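# Insert drive module into lit slot and lock latch

## Task

Push the drive module fully into the slot in the drive row that sits beneath the blue light, then push its latch handle down until it latches flat. It only counts if the module and latch stay put without the robot holding them; afterwards release everything and move the grippers away.

## Robot and tools

Robot: two xArm7-style arms, left_arm and right_arm, each with a parallel two-finger gripper and a wrist camera. Bases in the scene frame: left_arm at (-0.026, +0.311, 0) m, quat_wxyz (+1.000, 0, 0, -0.020); right_arm at (+0.023, -0.434, 0) m, quat_wxyz (+0.996, 0, 0, +0.092).

Scene frame: origin on the tabletop midway between the arms, +z up, +x out over the table, left_arm on the +y side. The arm names do not match image left/right. Gripper frame: fingers point along the gripper's +z, open and close along its y. The reported end_effector_position is the pinch point between closed pads, about 2 cm short of the fingertips; tips reach about 10 mm further forward when closing. Printed hand positions can be off, more so at long reach.

Row format (shared by execute_actions and move): 14 numbers, each in [-1, 1]: dx, dy, dz, rx, ry, rz, opening for left_arm, then the same seven for right_arm. Both arms are always included. dx..rz are an offset, not a pose: they are measured in that gripper's own axes from its measured pose when the action (or move) began; 1.0 equals 0.6 m of travel or 180 degrees of turn; rx, ry, rz form a single rotation vector. Opening is absolute, not an offset: +1 fully open (0.084 m), -1 closed.

execute_actions(actions): a list of actions; each action is a table of up to 15 rows, one row per 1/30 s step, and a short table repeats its last row to fill 15 steps (0.5 s). Every row in an action is an offset from the same starting pose, not from the previous row. For the first action of a call, the start is the last pose reported in this scene. An empty list just returns state and images. Each step the command is clipped to 70 mm and 16 degrees from the measured pose, so big offsets need several actions; after an action the arm only continues to its last clipped pose.

move(target, speed, blocking): target is one 14-number row of offsets from the pose in the latest result that showed one; each gripper travels a straight line there, with both paths finishing together in 0.5 to 10 s (cut off at 10 s). speed is path top speed in m/s, 0.002 to 0.5 (default 0.25); turning is capped at twice that in rad/s. Openings are sent at the start. Moves do not avoid obstacles or the other arm; grippers lag, drift and may exceed speed near full reach. Faster contact and targets set deeper past the contact push harder. blocking=false returns after 0.5 s while motion goes on; before any new execute_actions or move, call wait or stop until a result shows the end. The result adds a move: line with the ending (done, off_target, moving, held, fault), limits (paced = command clipped, held = some steps blocked, after which the arm may speed up), and each gripper's distance to its target. If only one arm is named, the other finished fine.

wait(seconds): 0 to 10; arms keep their last command; a running move continues and the wait returns early when it ends. stop(): brakes a running move (needs room; fingers keep moving). zoom_image(camera, region): camera is cam_high, cam_low, cam_left_wrist or cam_right_wrist; region [x0, y0, x1, y1] in pixels of that 504x504 image, origin top-left, at most 504x504. show_instructions(): shows the reference pages. read_manual(section): licence texts only. finished_scene(scene): ends the scene once the goal holds; irreversible.

Results: per arm, end_effector_position (m), end_effector_quat_wxyz and velocities (m/s, rad/s) in the scene frame; grip_measured (finger opening on the command scale); Hand target lines (where the controller is now driving each gripper); for action calls, step readings with HELD marks where an arm's row was held back. 'pose unreachable' means the clearance check altered or blocked that arm's command. MOTOR HOT appears from 65 °C; at 80 °C an OVER-TEMPERATURE FAULT brakes that arm until it cools. Images arrive in order cam_high, cam_low, cam_left_wrist, cam_right_wrist, with calibration lines for any camera whose numbers changed.

Gripping: to hold, command an opening well under grip_measured; lower squeezes harder (about 24 N per pad up to ~6 cm width). Sending back grip_measured still presses lightly on parts up to ~6 cm. Fast closing can overshoot force.

Joint limits (rad), base to gripper: -6.283..6.283, -2.059..2.094, -6.283..6.283, -0.192..3.927, -6.283..6.283, -1.693..3.142, -6.283..6.283. Load limits (N m): 44.5, 44.5, 26.7, 26.7, 26.7, 17.8, 17.8, held weight included. Hitting one triggers a torque fault: the arm backs off that joint, holds 10 s and drops the rest of the call. Elbows stop just before straight.

The robot holds its last command while you think. To keep an arm still, send the offset back to its desired pose in a reply's first call and zeros afterwards, with the opening it should keep. A stalled arm keeps pushing until newly commanded.

Avoid: knocking anything off the table (fails the task), arms colliding or pressing on each other, drops, slips, slams, and very hard pushes on the module or latch. Parts you hold may occasionally be tugged, and loose items pushed, by outside disturbances. Release and back away before finishing.

Each tool is called after ">>>" by a JSON object that holds its "name" and its "arguments", one argument or row to a line.

Reference images:

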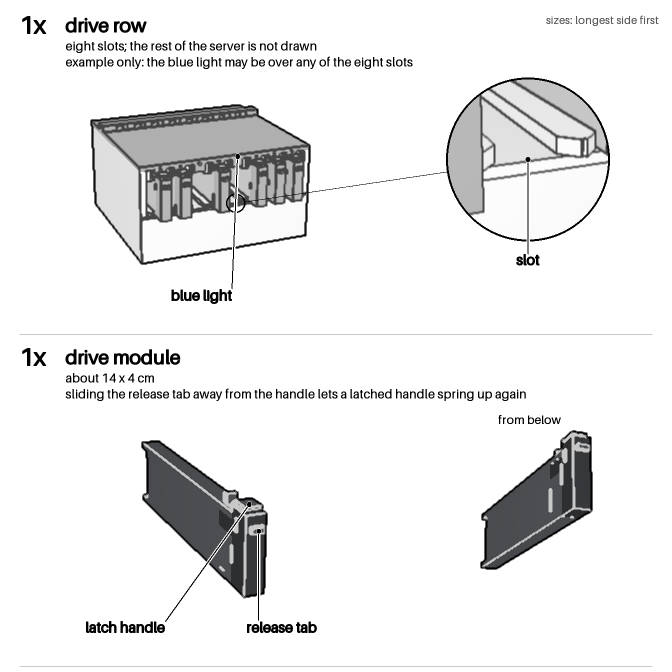

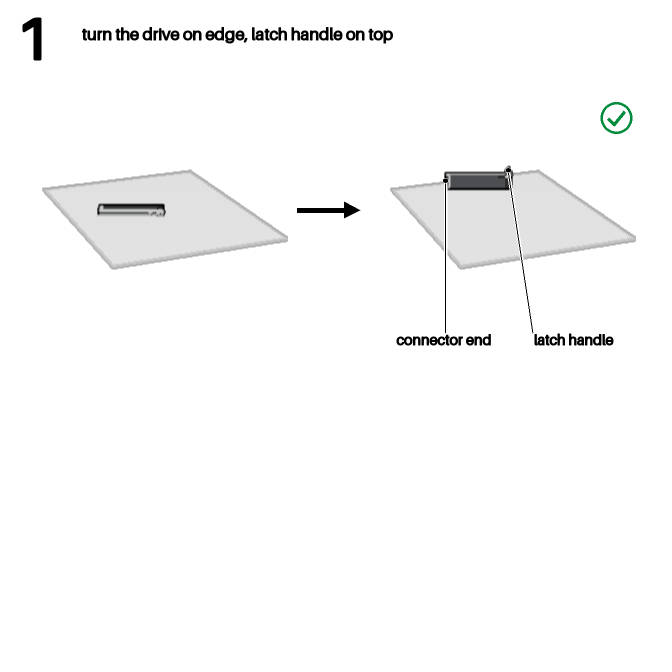

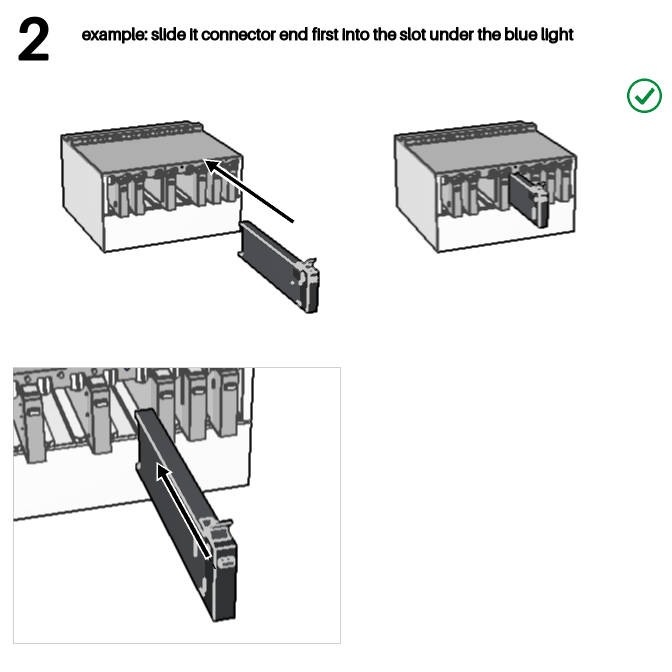

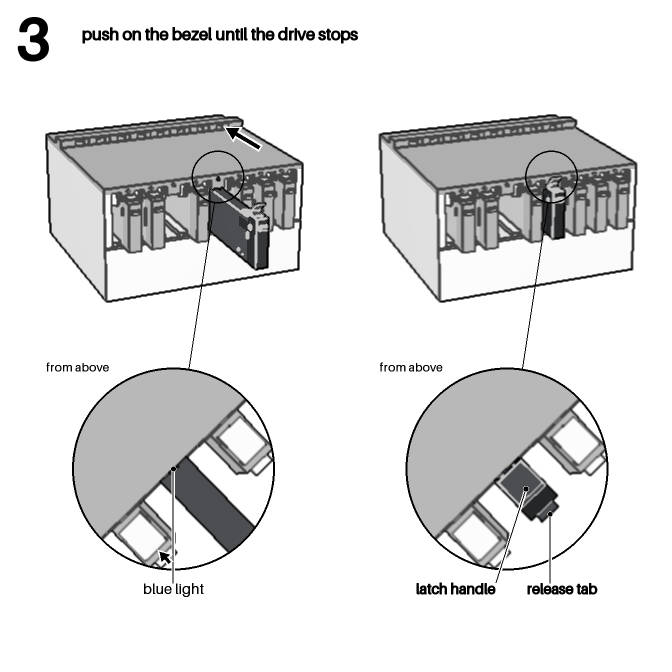

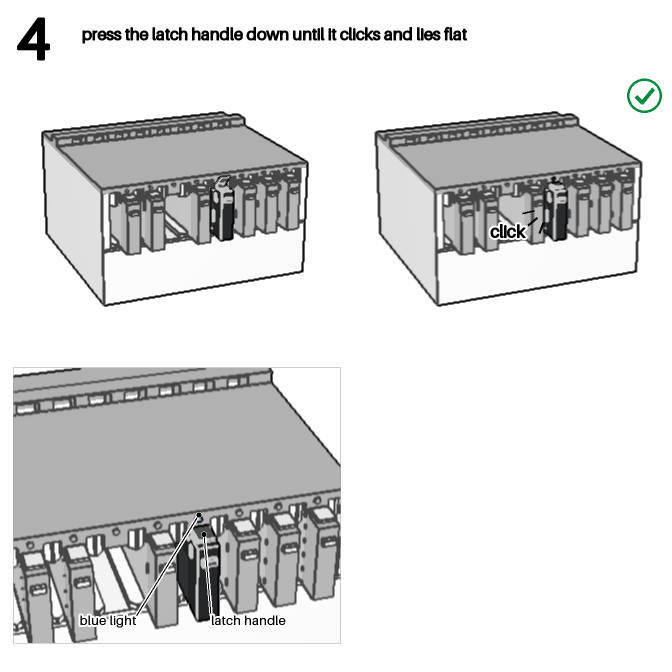

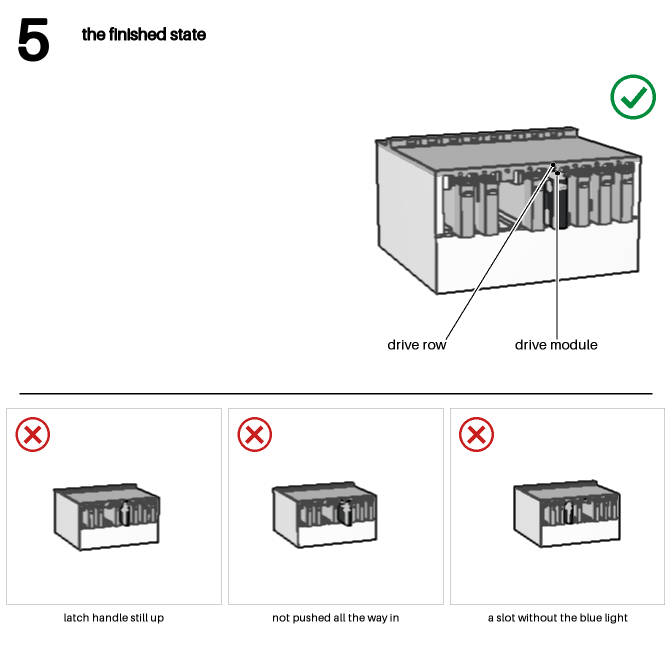

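## Session

>>> {"name": "execute_actions", "arguments": {
  "actions": []
}}

Scene clock: 0.00 s.
left_arm: end_effector_position=(+0.2159, +0.2332, +0.3306) grip_measured=+1.00 end_effector_quat_wxyz=(-0.043, -0.561, +0.815, -0.137) end_effector_velocity=(-0.000, -0.000, +0.000) end_effector_angular_velocity=(-0.000, -0.000, -0.001) | right_arm: end_effector_position=(+0.1773, -0.0501, +0.2183) grip_measured=+1.00 end_effector_quat_wxyz=(-0.370, +0.889, +0.263, +0.057) end_effector_velocity=(+0.000, -0.000, -0.000) end_effector_angular_velocity=(-0.000, +0.001, -0.001)
Joint positions: left_arm=[-0.665 -1.009  0.375  0.652  0.109  1.423  1.464  0.084] | right_arm=[ 1.216 -0.528 -0.291  0.371  0.881  0.345 -0.238  0.084]
Joint velocities: left_arm=[-0.    -0.001 -0.    -0.    -0.     0.    -0.     0.   ] | right_arm=[-0.    -0.    -0.001 -0.001 -0.    -0.    -0.    -0.   ]
Hand target (left_arm): +0.216, +0.233, +0.331; -0.043, -0.561, +0.815, -0.137
Hand target (right_arm): +0.177, -0.050, +0.218; -0.370, +0.889, +0.263, +0.057

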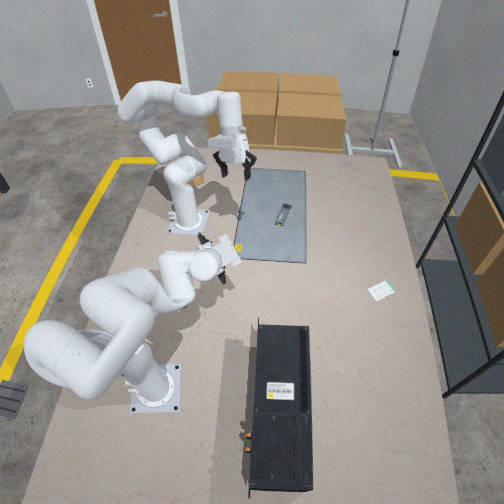

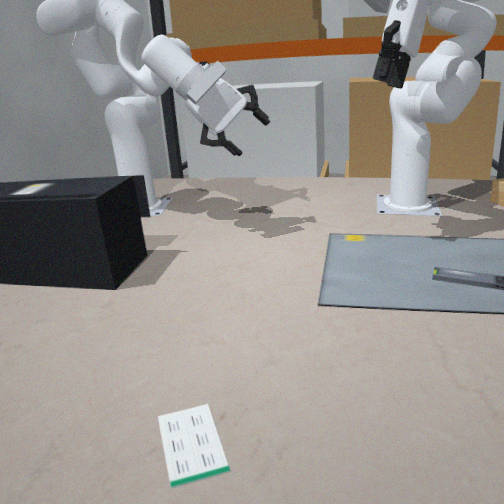

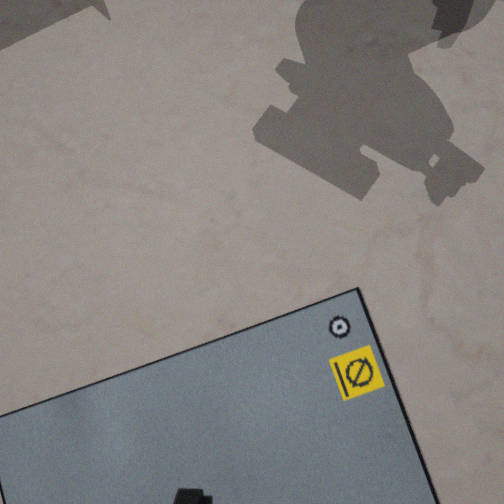

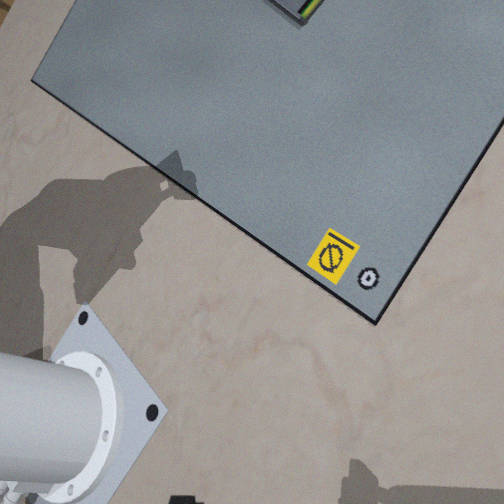

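>>> {"name": "zoom_image", "arguments": {
  "camera": "cam_high",
  "region": [200, 300, 360, 504]
}}

>>> {"name": "zoom_image", "arguments": {
  "camera": "cam_high",
  "region": [240, 180, 330, 250]
}}

>>> {"name": "zoom_image", "arguments": {
  "camera": "cam_low",
  "region": [0, 150, 200, 310]
}}

>>> {"name": "zoom_image", "arguments": {
  "camera": "cam_low",
  "region": [404, 230, 504, 320]
}}

Region (200, 300, 360, 504) of cam_high's 504x504 image, scaled by 2.471, with more detail than that image has; it fills the left 395 columns of this view, and the rest is white.

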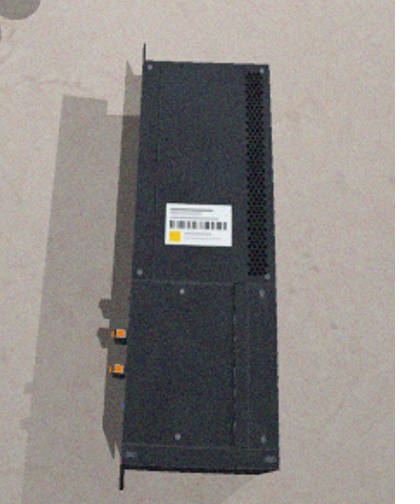

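Region (240, 180, 330, 250) of cam_high's 504x504 image, scaled by 5.600, with more detail than that image has.

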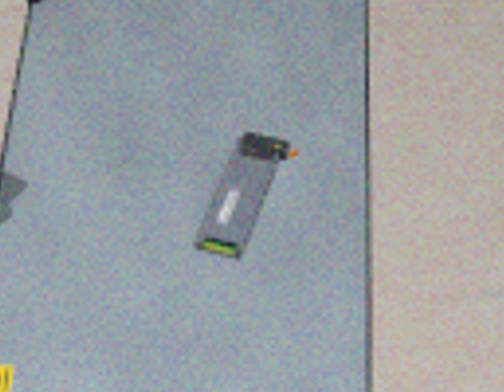

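Region (0, 150, 200, 310) of cam_low's 504x504 image, scaled by 2.520, with more detail than that image has; it fills the top 403 rows of this view, and the rest is white.

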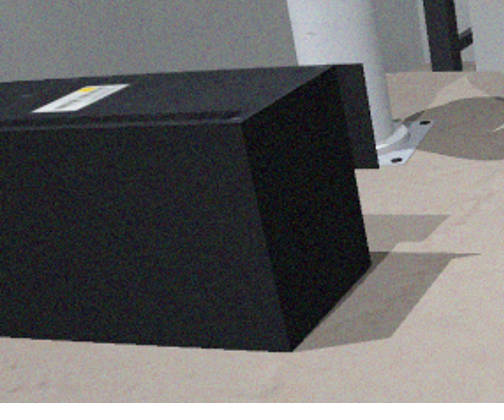

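Region (404, 230, 504, 320) of cam_low's 504x504 image, scaled by 5.040, with more detail than that image has; it fills the top 454 rows of this view, and the rest is white.

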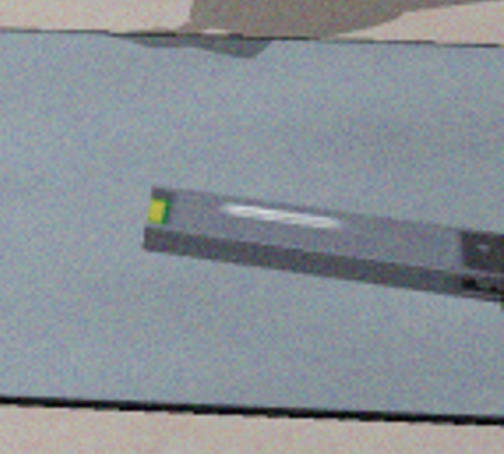

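>>> {"name": "move", "arguments": {
  "target": [-0.417,-0.04,0.378,-0.052,-0.076,-0.041,1,-0.328,0.33,-0.725,-0.245,-0.038,0.174,1]
}}

>>> {"name": "move", "arguments": {
  "target": [0,0,0,0,0,0,1,0,0,0,0,0.33,0,1]
}}

Scene clock: 37.17 s.
left_arm: end_effector_position=(+0.3500, +0.3896, +0.0619) grip_measured=+1.00 end_effector_quat_wxyz=(+0.000, -0.620, +0.785, -0.000) end_effector_velocity=(-0.001, -0.001, -0.001) end_effector_angular_velocity=(-0.002, +0.005, -0.003) | right_arm: end_effector_position=(+0.1500, -0.5504, +0.3479) grip_measured=+1.00 end_effector_quat_wxyz=(-0.000, +1.000, -0.001, -0.003) end_effector_velocity=(+0.000, -0.001, +0.001) end_effector_angular_velocity=(-0.000, -0.002, -0.003)
Joint positions: left_arm=[-0.791  0.033  1.033  0.59  -0.053  0.573  2.051  0.084] | right_arm=[ 0.325 -1.311 -0.417  0.773 -0.448  2.024  0.191  0.084]
Joint velocities: left_arm=[ 0.002  0.007 -0.005  0.001 -0.012  0.003  0.01  -0.   ] | right_arm=[-0.001  0.    -0.001  0.004 -0.003  0.001 -0.    -0.   ]
Hand target (left_arm): +0.350, +0.389, +0.062; +0.000, -0.620, +0.785, +0.000
Hand target (right_arm): +0.150, -0.551, +0.348; -0.000, +1.000, -0.001, -0.003
Off the commanded pose (left_arm): 0.001 m, 0 deg.
Off the commanded pose (right_arm): 0.001 m, 0 deg.
move: done
camera_calibration (this result's frames):
cam_left_wrist: T_world_to_cam=[[-0.976783, 0.213673, -0.0154783, 0.292935], [0.213743, 0.976885, -0.00300428, -0.391779], [0.0144786, -0.00624291, -0.999876, 0.188262], [0, 0, 0, 1]] pos_world=[0.367148, 0.321306, 0.191595]
cam_right_wrist: T_world_to_cam=[[0.0147902, -0.999886, -0.00316306, -0.517725], [-0.999879, -0.0148055, 0.00487386, 0.208843], [-0.00492013, 0.00309059, -0.999983, 0.482279], [0, 0, 0, 1]] pos_world=[0.218848, -0.516064, 0.479615]

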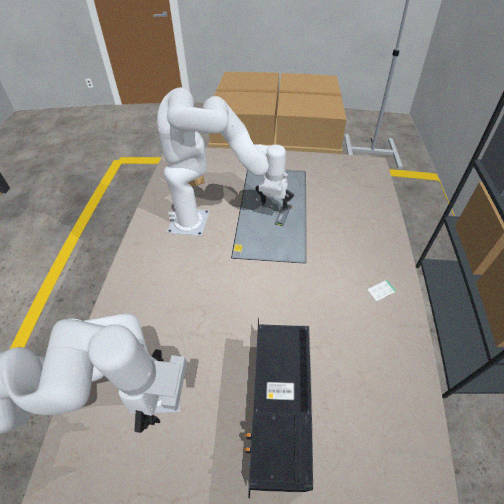

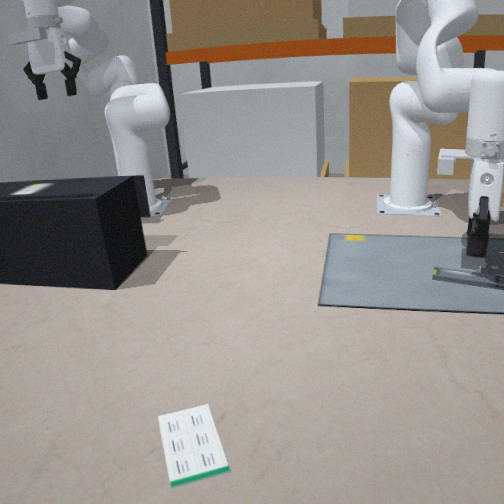

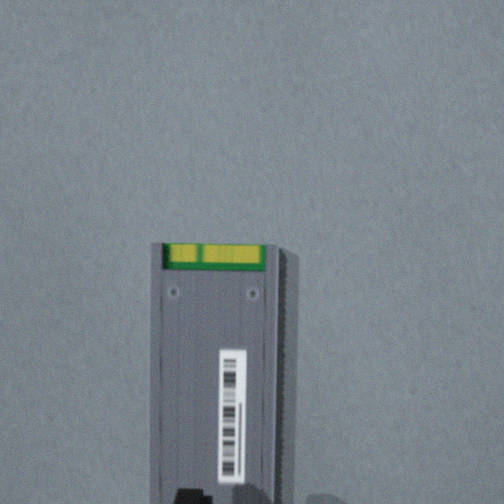

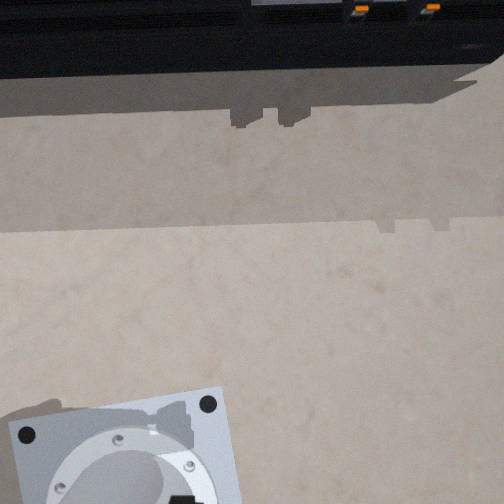

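Scene clock: 39.77 s.
left_arm: end_effector_position=(+0.3500, +0.3896, +0.0619) grip_measured=+1.00 end_effector_quat_wxyz=(+0.000, -0.620, +0.785, -0.000) end_effector_velocity=(-0.000, +0.001, -0.000) end_effector_angular_velocity=(+0.000, +0.001, +0.002) | right_arm: end_effector_position=(+0.1494, -0.5502, +0.3477) grip_measured=+1.00 end_effector_quat_wxyz=(-0.001, +0.870, -0.000, +0.493) end_effector_velocity=(-0.000, +0.000, +0.000) end_effector_angular_velocity=(-0.002, -0.006, +0.001)
Joint positions: left_arm=[-0.791  0.033  1.033  0.59  -0.053  0.573  2.05   0.084] | right_arm=[-0.783 -2.055 -0.666  0.244 -0.103  1.416 -0.598  0.084]
Joint velocities: left_arm=[ 0.     0.001  0.001 -0.    -0.001 -0.     0.    -0.   ] | right_arm=[-0.01  -0.001 -0.003 -0.002  0.007 -0.001 -0.009 -0.   ]
Hand target (left_arm): +0.350, +0.390, +0.062; +0.000, -0.620, +0.785, -0.000
Hand target (right_arm): +0.149, -0.550, +0.348; -0.001, +0.870, -0.001, +0.494
Off the commanded pose (left_arm): 0.000 m, 0 deg.
Off the commanded pose (right_arm): 0.001 m, 0 deg.
joint sent to its limit (right arm) — the command would take joint 2 (shoulder) past its lower limit, so that joint was sent only as far as its limit.
move: done
camera_calibration (this result's frames):
cam_left_wrist: T_world_to_cam=[[-0.976783, 0.213673, -0.0154787, 0.292935], [0.213743, 0.976885, -0.00300363, -0.391779], [0.0144791, -0.00624235, -0.999876, 0.188262], [0, 0, 0, 1]] pos_world=[0.367148, 0.321307, 0.191596]
cam_right_wrist: T_world_to_cam=[[0.0114727, -0.999891, 0.00929337, -0.521336], [-0.512739, -0.0138617, -0.858432, 0.43618], [0.858468, 0.00508343, -0.512843, 0.184761], [0, 0, 0, 1]] pos_world=[0.0710159, -0.516172, 0.474029]

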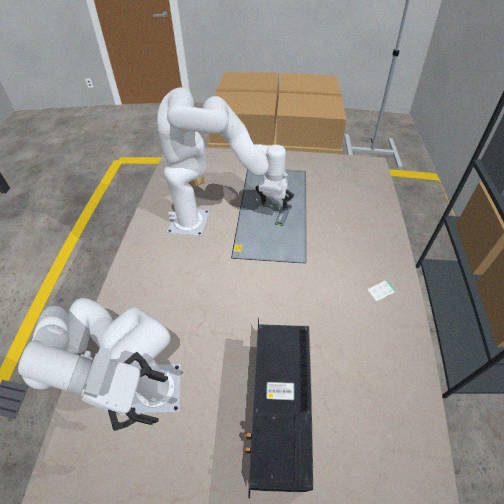

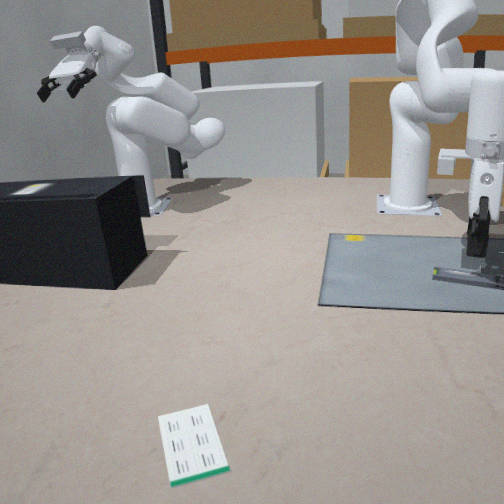

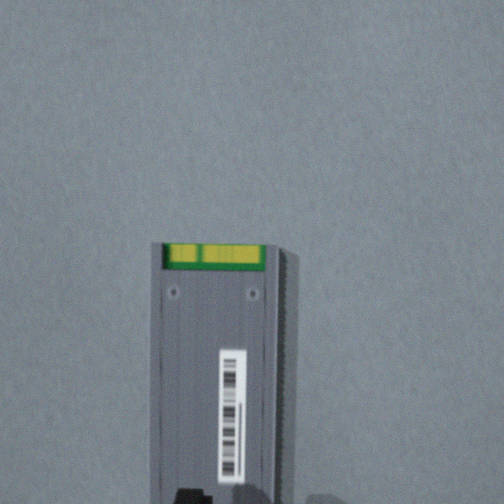

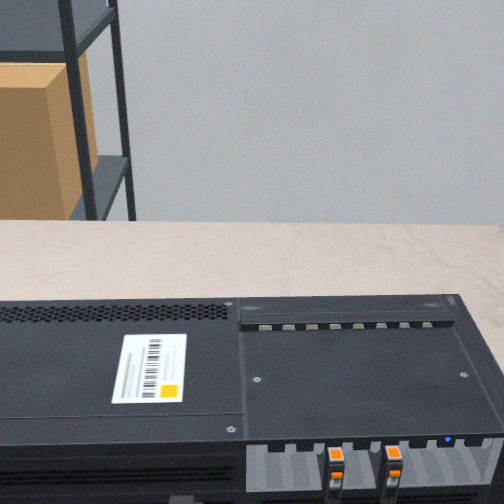

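>>> {"name": "move", "arguments": {
  "target": [0.033,-0.073,0,0,0,0,1,0.086,-0.5,0.143,0,-0.33,0,1]
}}

>>> {"name": "move", "arguments": {
  "target": [0,0,0.048,0,0,0,1,0,0,0,0,0,0,1],
  "speed": 0.05
}}

Scene clock: 53.50 s.
left_arm: end_effector_position=(+0.3881, +0.3600, +0.0621) grip_measured=+1.00 end_effector_quat_wxyz=(+0.001, -0.620, +0.785, -0.001) end_effector_velocity=(+0.001, -0.001, +0.000) end_effector_angular_velocity=(-0.001, -0.001, -0.000) | right_arm: end_effector_position=(+0.2498, -0.2507, +0.3500) grip_measured=+1.00 end_effector_quat_wxyz=(-0.001, +1.000, -0.000, -0.001) end_effector_velocity=(-0.000, +0.001, +0.000) end_effector_angular_velocity=(-0.002, +0.000, +0.002)
Joint positions: left_arm=[-0.784  0.185  0.929  0.713 -0.258  0.616  2.113  0.084] | right_arm=[-0.73  -0.971  0.67   0.96   0.554  1.782  0.001  0.084]
Joint velocities: left_arm=[-0.    -0.001 -0.     0.001 -0.001  0.     0.     0.   ] | right_arm=[-0.001  0.001  0.004  0.004  0.     0.001  0.002 -0.   ]
Hand target (left_arm): +0.388, +0.360, +0.062; +0.001, -0.620, +0.785, -0.001
Hand target (right_arm): +0.250, -0.251, +0.350; -0.001, +1.000, +0.000, -0.002
Off the commanded pose (left_arm): 0.000 m, 0 deg.
Off the commanded pose (right_arm): 0.001 m, 0 deg.
move: done
camera_calibration (this result's frames):
cam_left_wrist: T_world_to_cam=[[-0.97675, 0.213798, -0.0158292, 0.33637], [0.213872, 0.976856, -0.00317341, -0.371034], [0.0147844, -0.00648505, -0.99987, 0.187677], [0, 0, 0, 1]] pos_world=[0.405128, 0.291749, 0.191799]
cam_right_wrist: T_world_to_cam=[[0.0156995, -0.999863, -0.00527006, -0.219034], [-0.999874, -0.0157111, 0.00216826, 0.313796], [-0.00225076, 0.00523535, -0.999984, 0.483793], [0, 0, 0, 1]] pos_world=[0.318285, -0.216606, 0.481951]

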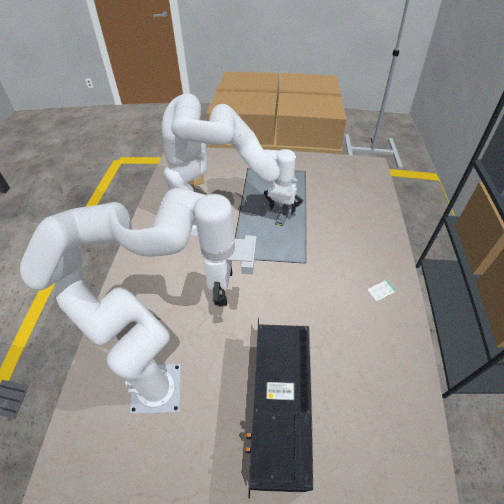

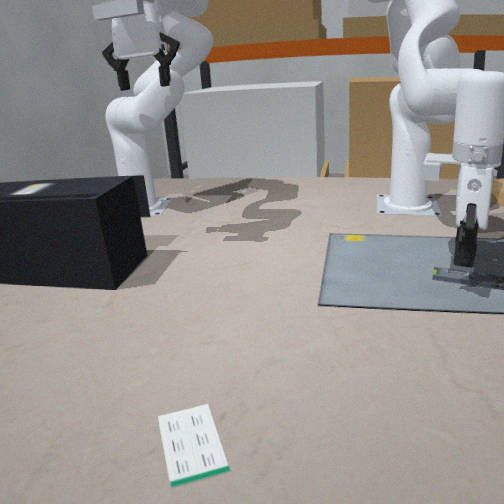

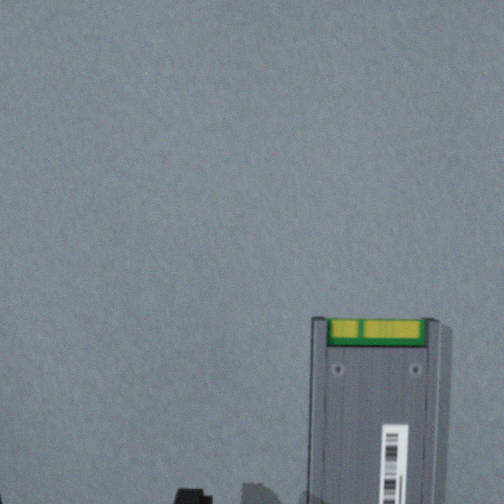

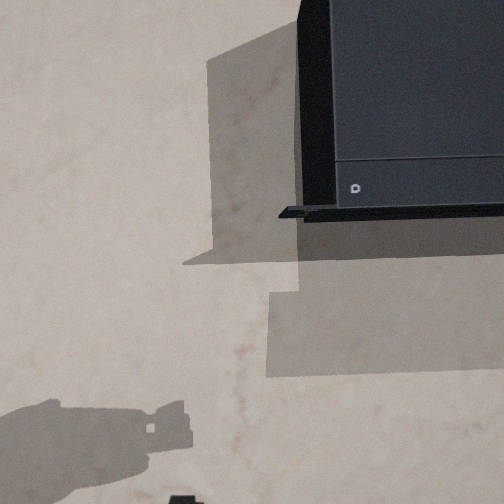

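Scene clock: 54.33 s.
left_arm: end_effector_position=(+0.3885, +0.3600, +0.0335) grip_measured=+1.00 end_effector_quat_wxyz=(+0.001, -0.620, +0.785, -0.001) end_effector_velocity=(+0.002, -0.000, +0.001) end_effector_angular_velocity=(-0.001, -0.004, -0.003) | right_arm: end_effector_position=(+0.2498, -0.2507, +0.3500) grip_measured=+1.00 end_effector_quat_wxyz=(-0.001, +1.000, -0.000, -0.001) end_effector_velocity=(-0.000, +0.000, -0.000) end_effector_angular_velocity=(-0.001, -0.000, +0.001)
Joint positions: left_arm=[-0.714  0.287  0.84   0.713 -0.413  0.555  2.225  0.084] | right_arm=[-0.73  -0.972  0.67   0.96   0.554  1.782  0.001  0.084]
Joint velocities: left_arm=[ 0.001  0.    -0.001  0.002 -0.003 -0.001  0.005  0.   ] | right_arm=[ 0.    -0.001  0.001 -0.    -0.    -0.    -0.001  0.   ]
Hand target (left_arm): +0.388, +0.360, +0.033; +0.001, -0.620, +0.785, -0.001
Hand target (right_arm): +0.250, -0.251, +0.350; -0.001, +1.000, -0.000, -0.001
Off the commanded pose (left_arm): 0.000 m, 0 deg.
Off the commanded pose (right_arm): 0.000 m, 0 deg.
move: done
camera_calibration (this result's frames):
cam_left_wrist: T_world_to_cam=[[-0.976716, 0.213886, -0.0167015, 0.336288], [0.213965, 0.976837, -0.00304998, -0.371225], [0.0156623, -0.00655251, -0.999856, 0.158826], [0, 0, 0, 1]] pos_world=[0.405399, 0.29174, 0.163288]
cam_right_wrist: T_world_to_cam=[[0.0157003, -0.999863, -0.0052683, -0.219034], [-0.999874, -0.0157119, 0.00216292, 0.313797], [-0.00224539, 0.00523368, -0.999984, 0.483792], [0, 0, 0, 1]] pos_world=[0.318283, -0.216606, 0.481952]

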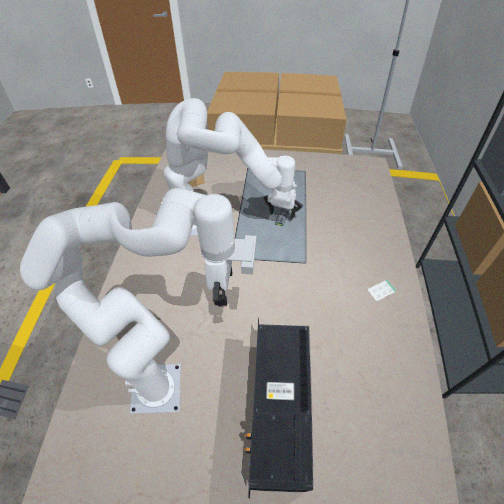

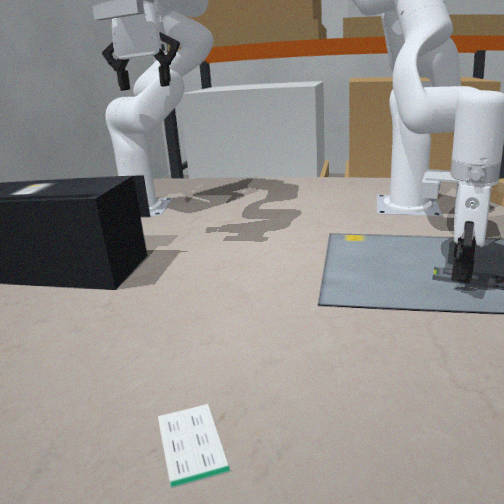

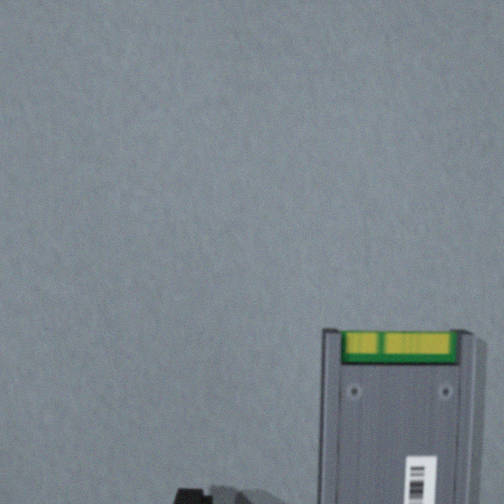

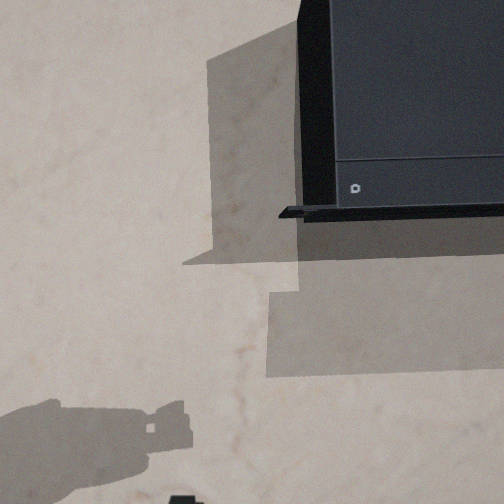

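>>> {"name": "move", "arguments": {
  "target": [0,0,0.012,0,0,0,1,0,0,0,0,0,0,1],
  "speed": 0.03
}}

>>> {"name": "move", "arguments": {
  "target": [0,0,0,0,0,0,-0.6,0,0,0,0,0,0,1]
}}

>>> {"name": "move", "arguments": {
  "target": [0,0,-0.3,0,0,0,-0.6,0,0,0,0,0,0,1],
  "speed": 0.15
}}

Scene clock: 61.00 s.
left_arm: end_effector_position=(+0.3886, +0.3600, +0.0264) grip_measured=+1.00 end_effector_quat_wxyz=(+0.001, -0.620, +0.785, -0.001) end_effector_velocity=(+0.001, -0.000, +0.001) end_effector_angular_velocity=(-0.000, -0.003, +0.001) | right_arm: end_effector_position=(+0.2498, -0.2507, +0.3500) grip_measured=+1.00 end_effector_quat_wxyz=(-0.001, +1.000, -0.000, -0.001) end_effector_velocity=(+0.000, +0.000, +0.000) end_effector_angular_velocity=(+0.001, -0.002, +0.001)
Joint positions: left_arm=[-0.694  0.311  0.814  0.715 -0.448  0.54   2.25   0.084] | right_arm=[-0.73  -0.972  0.67   0.96   0.554  1.782  0.001  0.084]
Joint velocities: left_arm=[ 0.    -0.    -0.     0.002 -0.001 -0.001  0.    -0.   ] | right_arm=[-0.    -0.001 -0.001  0.001  0.001 -0.    -0.001 -0.   ]
Hand target (left_arm): +0.389, +0.360, +0.026; +0.001, -0.620, +0.785, -0.001
Hand target (right_arm): +0.250, -0.251, +0.350; -0.001, +1.000, -0.000, -0.001
Off the commanded pose (left_arm): 0.000 m, 0 deg.
Off the commanded pose (right_arm): 0.000 m, 0 deg.
move: done
camera_calibration (this result's frames):
cam_left_wrist: T_world_to_cam=[[-0.976709, 0.213905, -0.0168592, 0.336245], [0.213984, 0.976833, -0.00300186, -0.371277], [0.0158265, -0.00653955, -0.999853, 0.151613], [0, 0, 0, 1]] pos_world=[0.405461, 0.291743, 0.156145]
cam_right_wrist: T_world_to_cam=[[0.0157002, -0.999863, -0.00526818, -0.219034], [-0.999874, -0.0157117, 0.00216321, 0.313797], [-0.00224569, 0.00523355, -0.999984, 0.483792], [0, 0, 0, 1]] pos_world=[0.318283, -0.216606, 0.481952]

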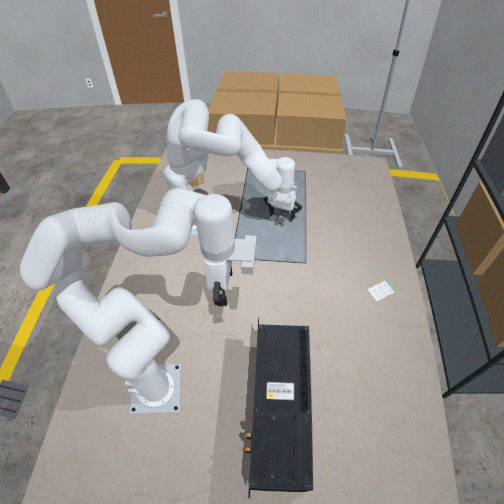

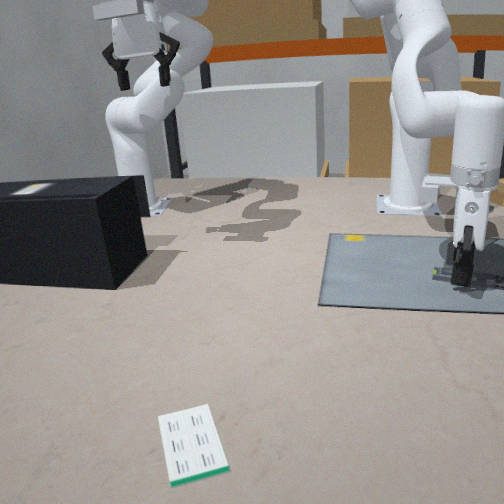

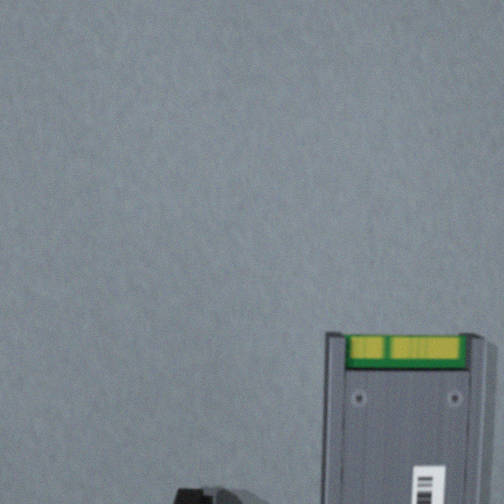

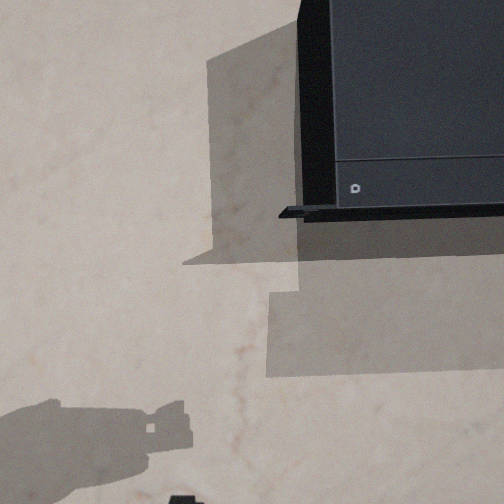

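Scene clock: 61.50 s.
left_arm: end_effector_position=(+0.3886, +0.3600, +0.0264) grip_measured=-0.24 end_effector_quat_wxyz=(+0.001, -0.620, +0.785, -0.001) end_effector_velocity=(-0.000, -0.000, -0.000) end_effector_angular_velocity=(-0.001, +0.000, -0.001) | right_arm: end_effector_position=(+0.2498, -0.2507, +0.3500) grip_measured=+1.00 end_effector_quat_wxyz=(-0.001, +1.000, -0.000, -0.001) end_effector_velocity=(-0.000, +0.001, +0.000) end_effector_angular_velocity=(+0.001, -0.001, +0.002)
Joint positions: left_arm=[-0.694  0.311  0.814  0.715 -0.448  0.54   2.25   0.034] | right_arm=[-0.73  -0.972  0.67   0.96   0.554  1.782  0.001  0.084]
Joint velocities: left_arm=[ 0.    -0.    -0.001  0.    -0.001  0.001  0.001 -0.   ] | right_arm=[ 0.002 -0.    -0.     0.     0.001 -0.    -0.    -0.   ]
Hand target (left_arm): +0.389, +0.360, +0.026; +0.001, -0.620, +0.785, -0.001
Hand target (right_arm): +0.250, -0.251, +0.350; -0.001, +1.000, -0.000, -0.001
Off the commanded pose (left_arm): 0.000 m, 0 deg.
Off the commanded pose (right_arm): 0.000 m, 0 deg.
move: done
camera_calibration (this result's frames):
cam_left_wrist: T_world_to_cam=[[-0.976719, 0.213846, -0.0170537, 0.336341], [0.213926, 0.976845, -0.0029906, -0.3713], [0.0160193, -0.00656921, -0.99985, 0.151615], [0, 0, 0, 1]] pos_world=[0.405512, 0.291773, 0.156217]
cam_right_wrist: T_world_to_cam=[[0.0157003, -0.999863, -0.00526814, -0.219034], [-0.999874, -0.0157119, 0.0021633, 0.313797], [-0.00224578, 0.00523351, -0.999984, 0.483792], [0, 0, 0, 1]] pos_world=[0.318283, -0.216606, 0.481952]

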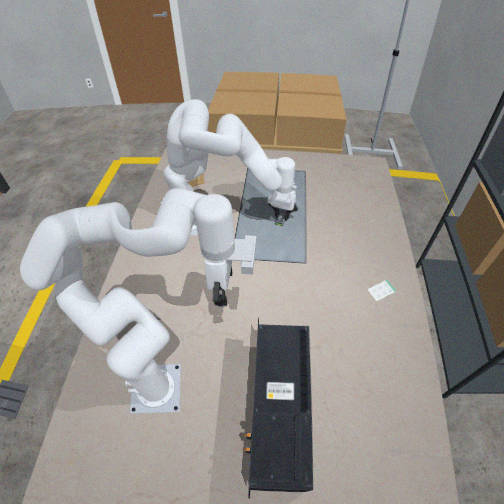

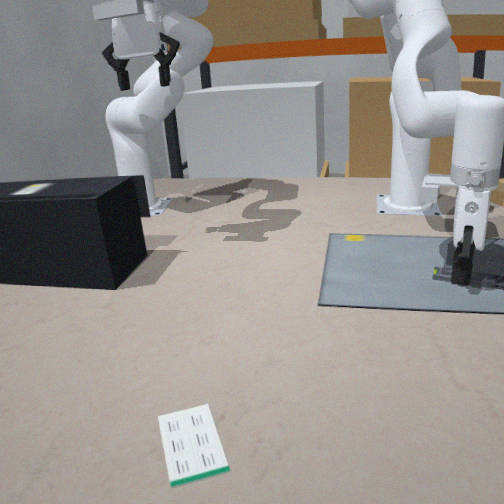

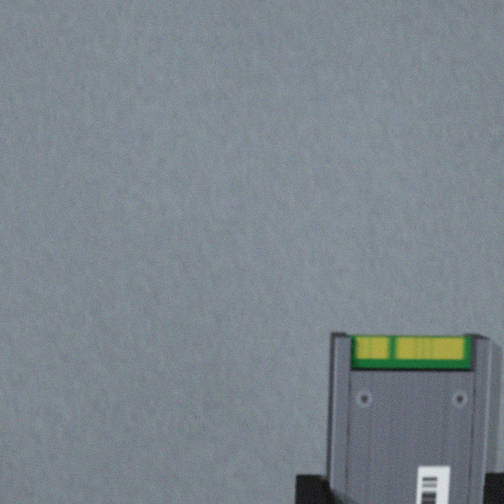

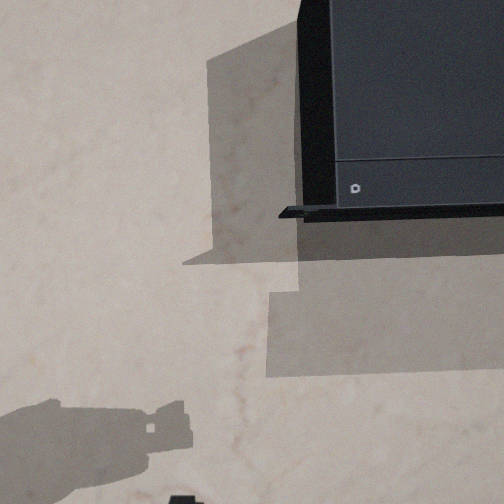

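Scene clock: 63.10 s.
left_arm: end_effector_position=(+0.3871, +0.3604, +0.2057) grip_measured=-0.24 end_effector_quat_wxyz=(+0.000, -0.620, +0.785, +0.000) end_effector_velocity=(+0.002, +0.001, +0.004) end_effector_angular_velocity=(-0.001, -0.009, +0.002) | right_arm: end_effector_position=(+0.2498, -0.2507, +0.3500) grip_measured=+1.00 end_effector_quat_wxyz=(-0.001, +1.000, -0.000, -0.001) end_effector_velocity=(-0.000, +0.000, -0.001) end_effector_angular_velocity=(-0.001, +0.001, +0.003)
Joint positions: left_arm=[-0.791 -0.257  0.895  0.886  0.23   1.06   1.738  0.034] | right_arm=[-0.73  -0.972  0.67   0.96   0.554  1.782  0.001  0.084]
Joint velocities: left_arm=[ 0.001 -0.004 -0.     0.007  0.001  0.    -0.     0.   ] | right_arm=[ 0.002  0.     0.001 -0.001 -0.    -0.    -0.001  0.   ]
Hand target (left_arm): +0.387, +0.360, +0.206; +0.001, -0.620, +0.784, -0.000
Hand target (right_arm): +0.250, -0.251, +0.350; -0.001, +1.000, -0.000, -0.001
Off the commanded pose (left_arm): 0.001 m, 0 deg.
Off the commanded pose (right_arm): 0.000 m, 0 deg.
move: done
camera_calibration (this result's frames):
cam_left_wrist: T_world_to_cam=[[-0.976937, 0.213055, -0.0142339, 0.337663], [0.213115, 0.977023, -0.00285825, -0.370601], [0.0132979, -0.00582579, -0.999895, 0.33165], [0, 0, 0, 1]] pos_world=[0.404445, 0.292077, 0.335363]
cam_right_wrist: T_world_to_cam=[[0.0157001, -0.999863, -0.00526828, -0.219034], [-0.999874, -0.0157117, 0.00216335, 0.313797], [-0.00224582, 0.00523365, -0.999984, 0.483792], [0, 0, 0, 1]] pos_world=[0.318283, -0.216606, 0.481952]

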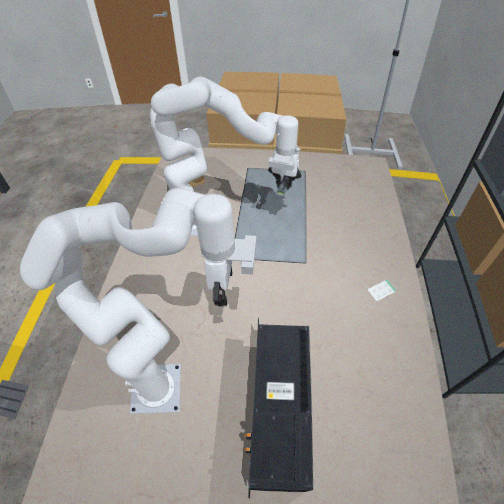

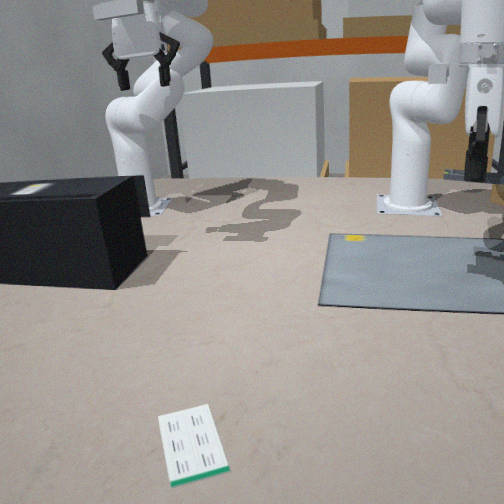

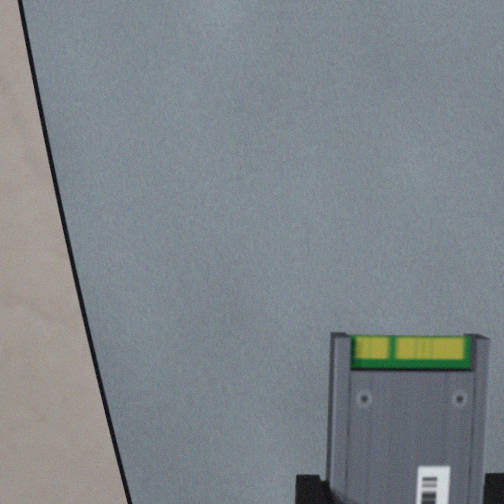

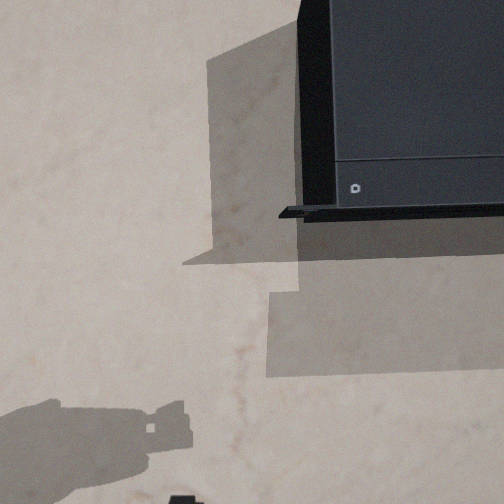

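>>> {"name": "move", "arguments": {
  "target": [0.2,0,0,0.5,0,0,-0.6,0,0.17,-0.1,0,0,0,1],
  "speed": 0.2
}}

Scene clock: 70.93 s.
left_arm: end_effector_position=(+0.3606, +0.2436, +0.2057) grip_measured=-0.24 end_effector_quat_wxyz=(+0.400, -0.469, +0.600, -0.509) end_effector_velocity=(+0.000, +0.001, -0.000) end_effector_angular_velocity=(-0.002, -0.007, -0.005) | right_arm: end_effector_position=(+0.2498, -0.3531, +0.4094) grip_measured=+1.00 end_effector_quat_wxyz=(-0.001, +1.000, -0.000, -0.002) end_effector_velocity=(-0.000, +0.000, +0.000) end_effector_angular_velocity=(-0.002, -0.001, +0.002)
Joint positions: left_arm=[-0.117  0.367  0.094  0.086  0.176 -1.69   1.589  0.034] | right_arm=[-0.762 -0.883  0.431  1.055  0.347  1.876 -0.187  0.084]
Joint velocities: left_arm=[ 0.306  0.004 -0.297  0.002  0.016  0.     0.112  0.   ] | right_arm=[ 0.    -0.001  0.001  0.    -0.    -0.    -0.001 -0.   ]
Hand target (left_arm): +0.361, +0.243, +0.206; +0.400, -0.469, +0.600, -0.509
Hand target (right_arm): +0.250, -0.353, +0.409; -0.001, +1.000, -0.000, -0.002
Off the commanded pose (left_arm): 0.001 m, 9 deg.
Off the commanded pose (right_arm): 0.000 m, 0 deg.
joint sent to its limit (left arm) — the command would take joint 6 (wrist pitch) past its lower limit, so that joint was sent only as far as its limit.
move: off_target (left_arm)
camera_calibration (this result's frames):
cam_left_wrist: T_world_to_cam=[[-0.146728, 0.0196429, -0.988982, 0.284876], [0.23934, 0.9708, -0.0162272, -0.256016], [0.959785, -0.239083, -0.147145, -0.128607], [0, 0, 0, 1]] pos_world=[0.226509, 0.212196, 0.258659]
cam_right_wrist: T_world_to_cam=[[0.0151547, -0.999873, -0.00499856, -0.321047], [-0.999881, -0.0151683, 0.00268221, 0.312018], [-0.00275769, 0.00495731, -0.999984, 0.543785], [0, 0, 0, 1]] pos_world=[0.318346, -0.318969, 0.541334]

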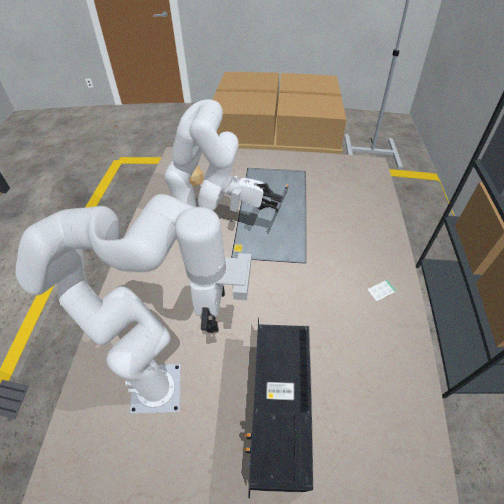

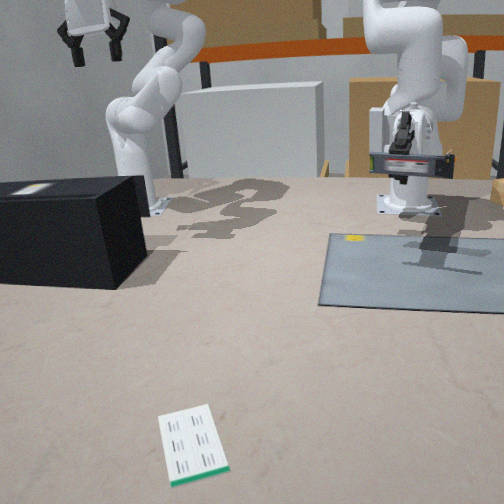

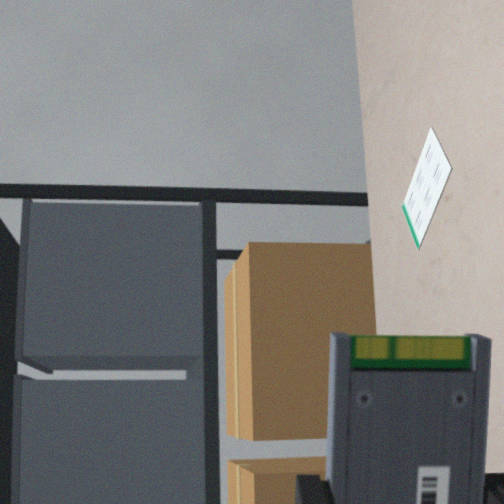

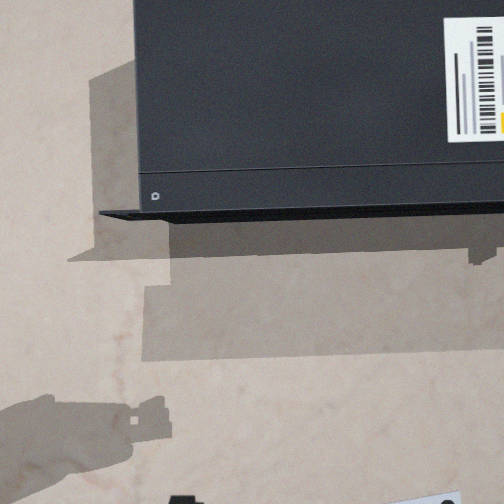

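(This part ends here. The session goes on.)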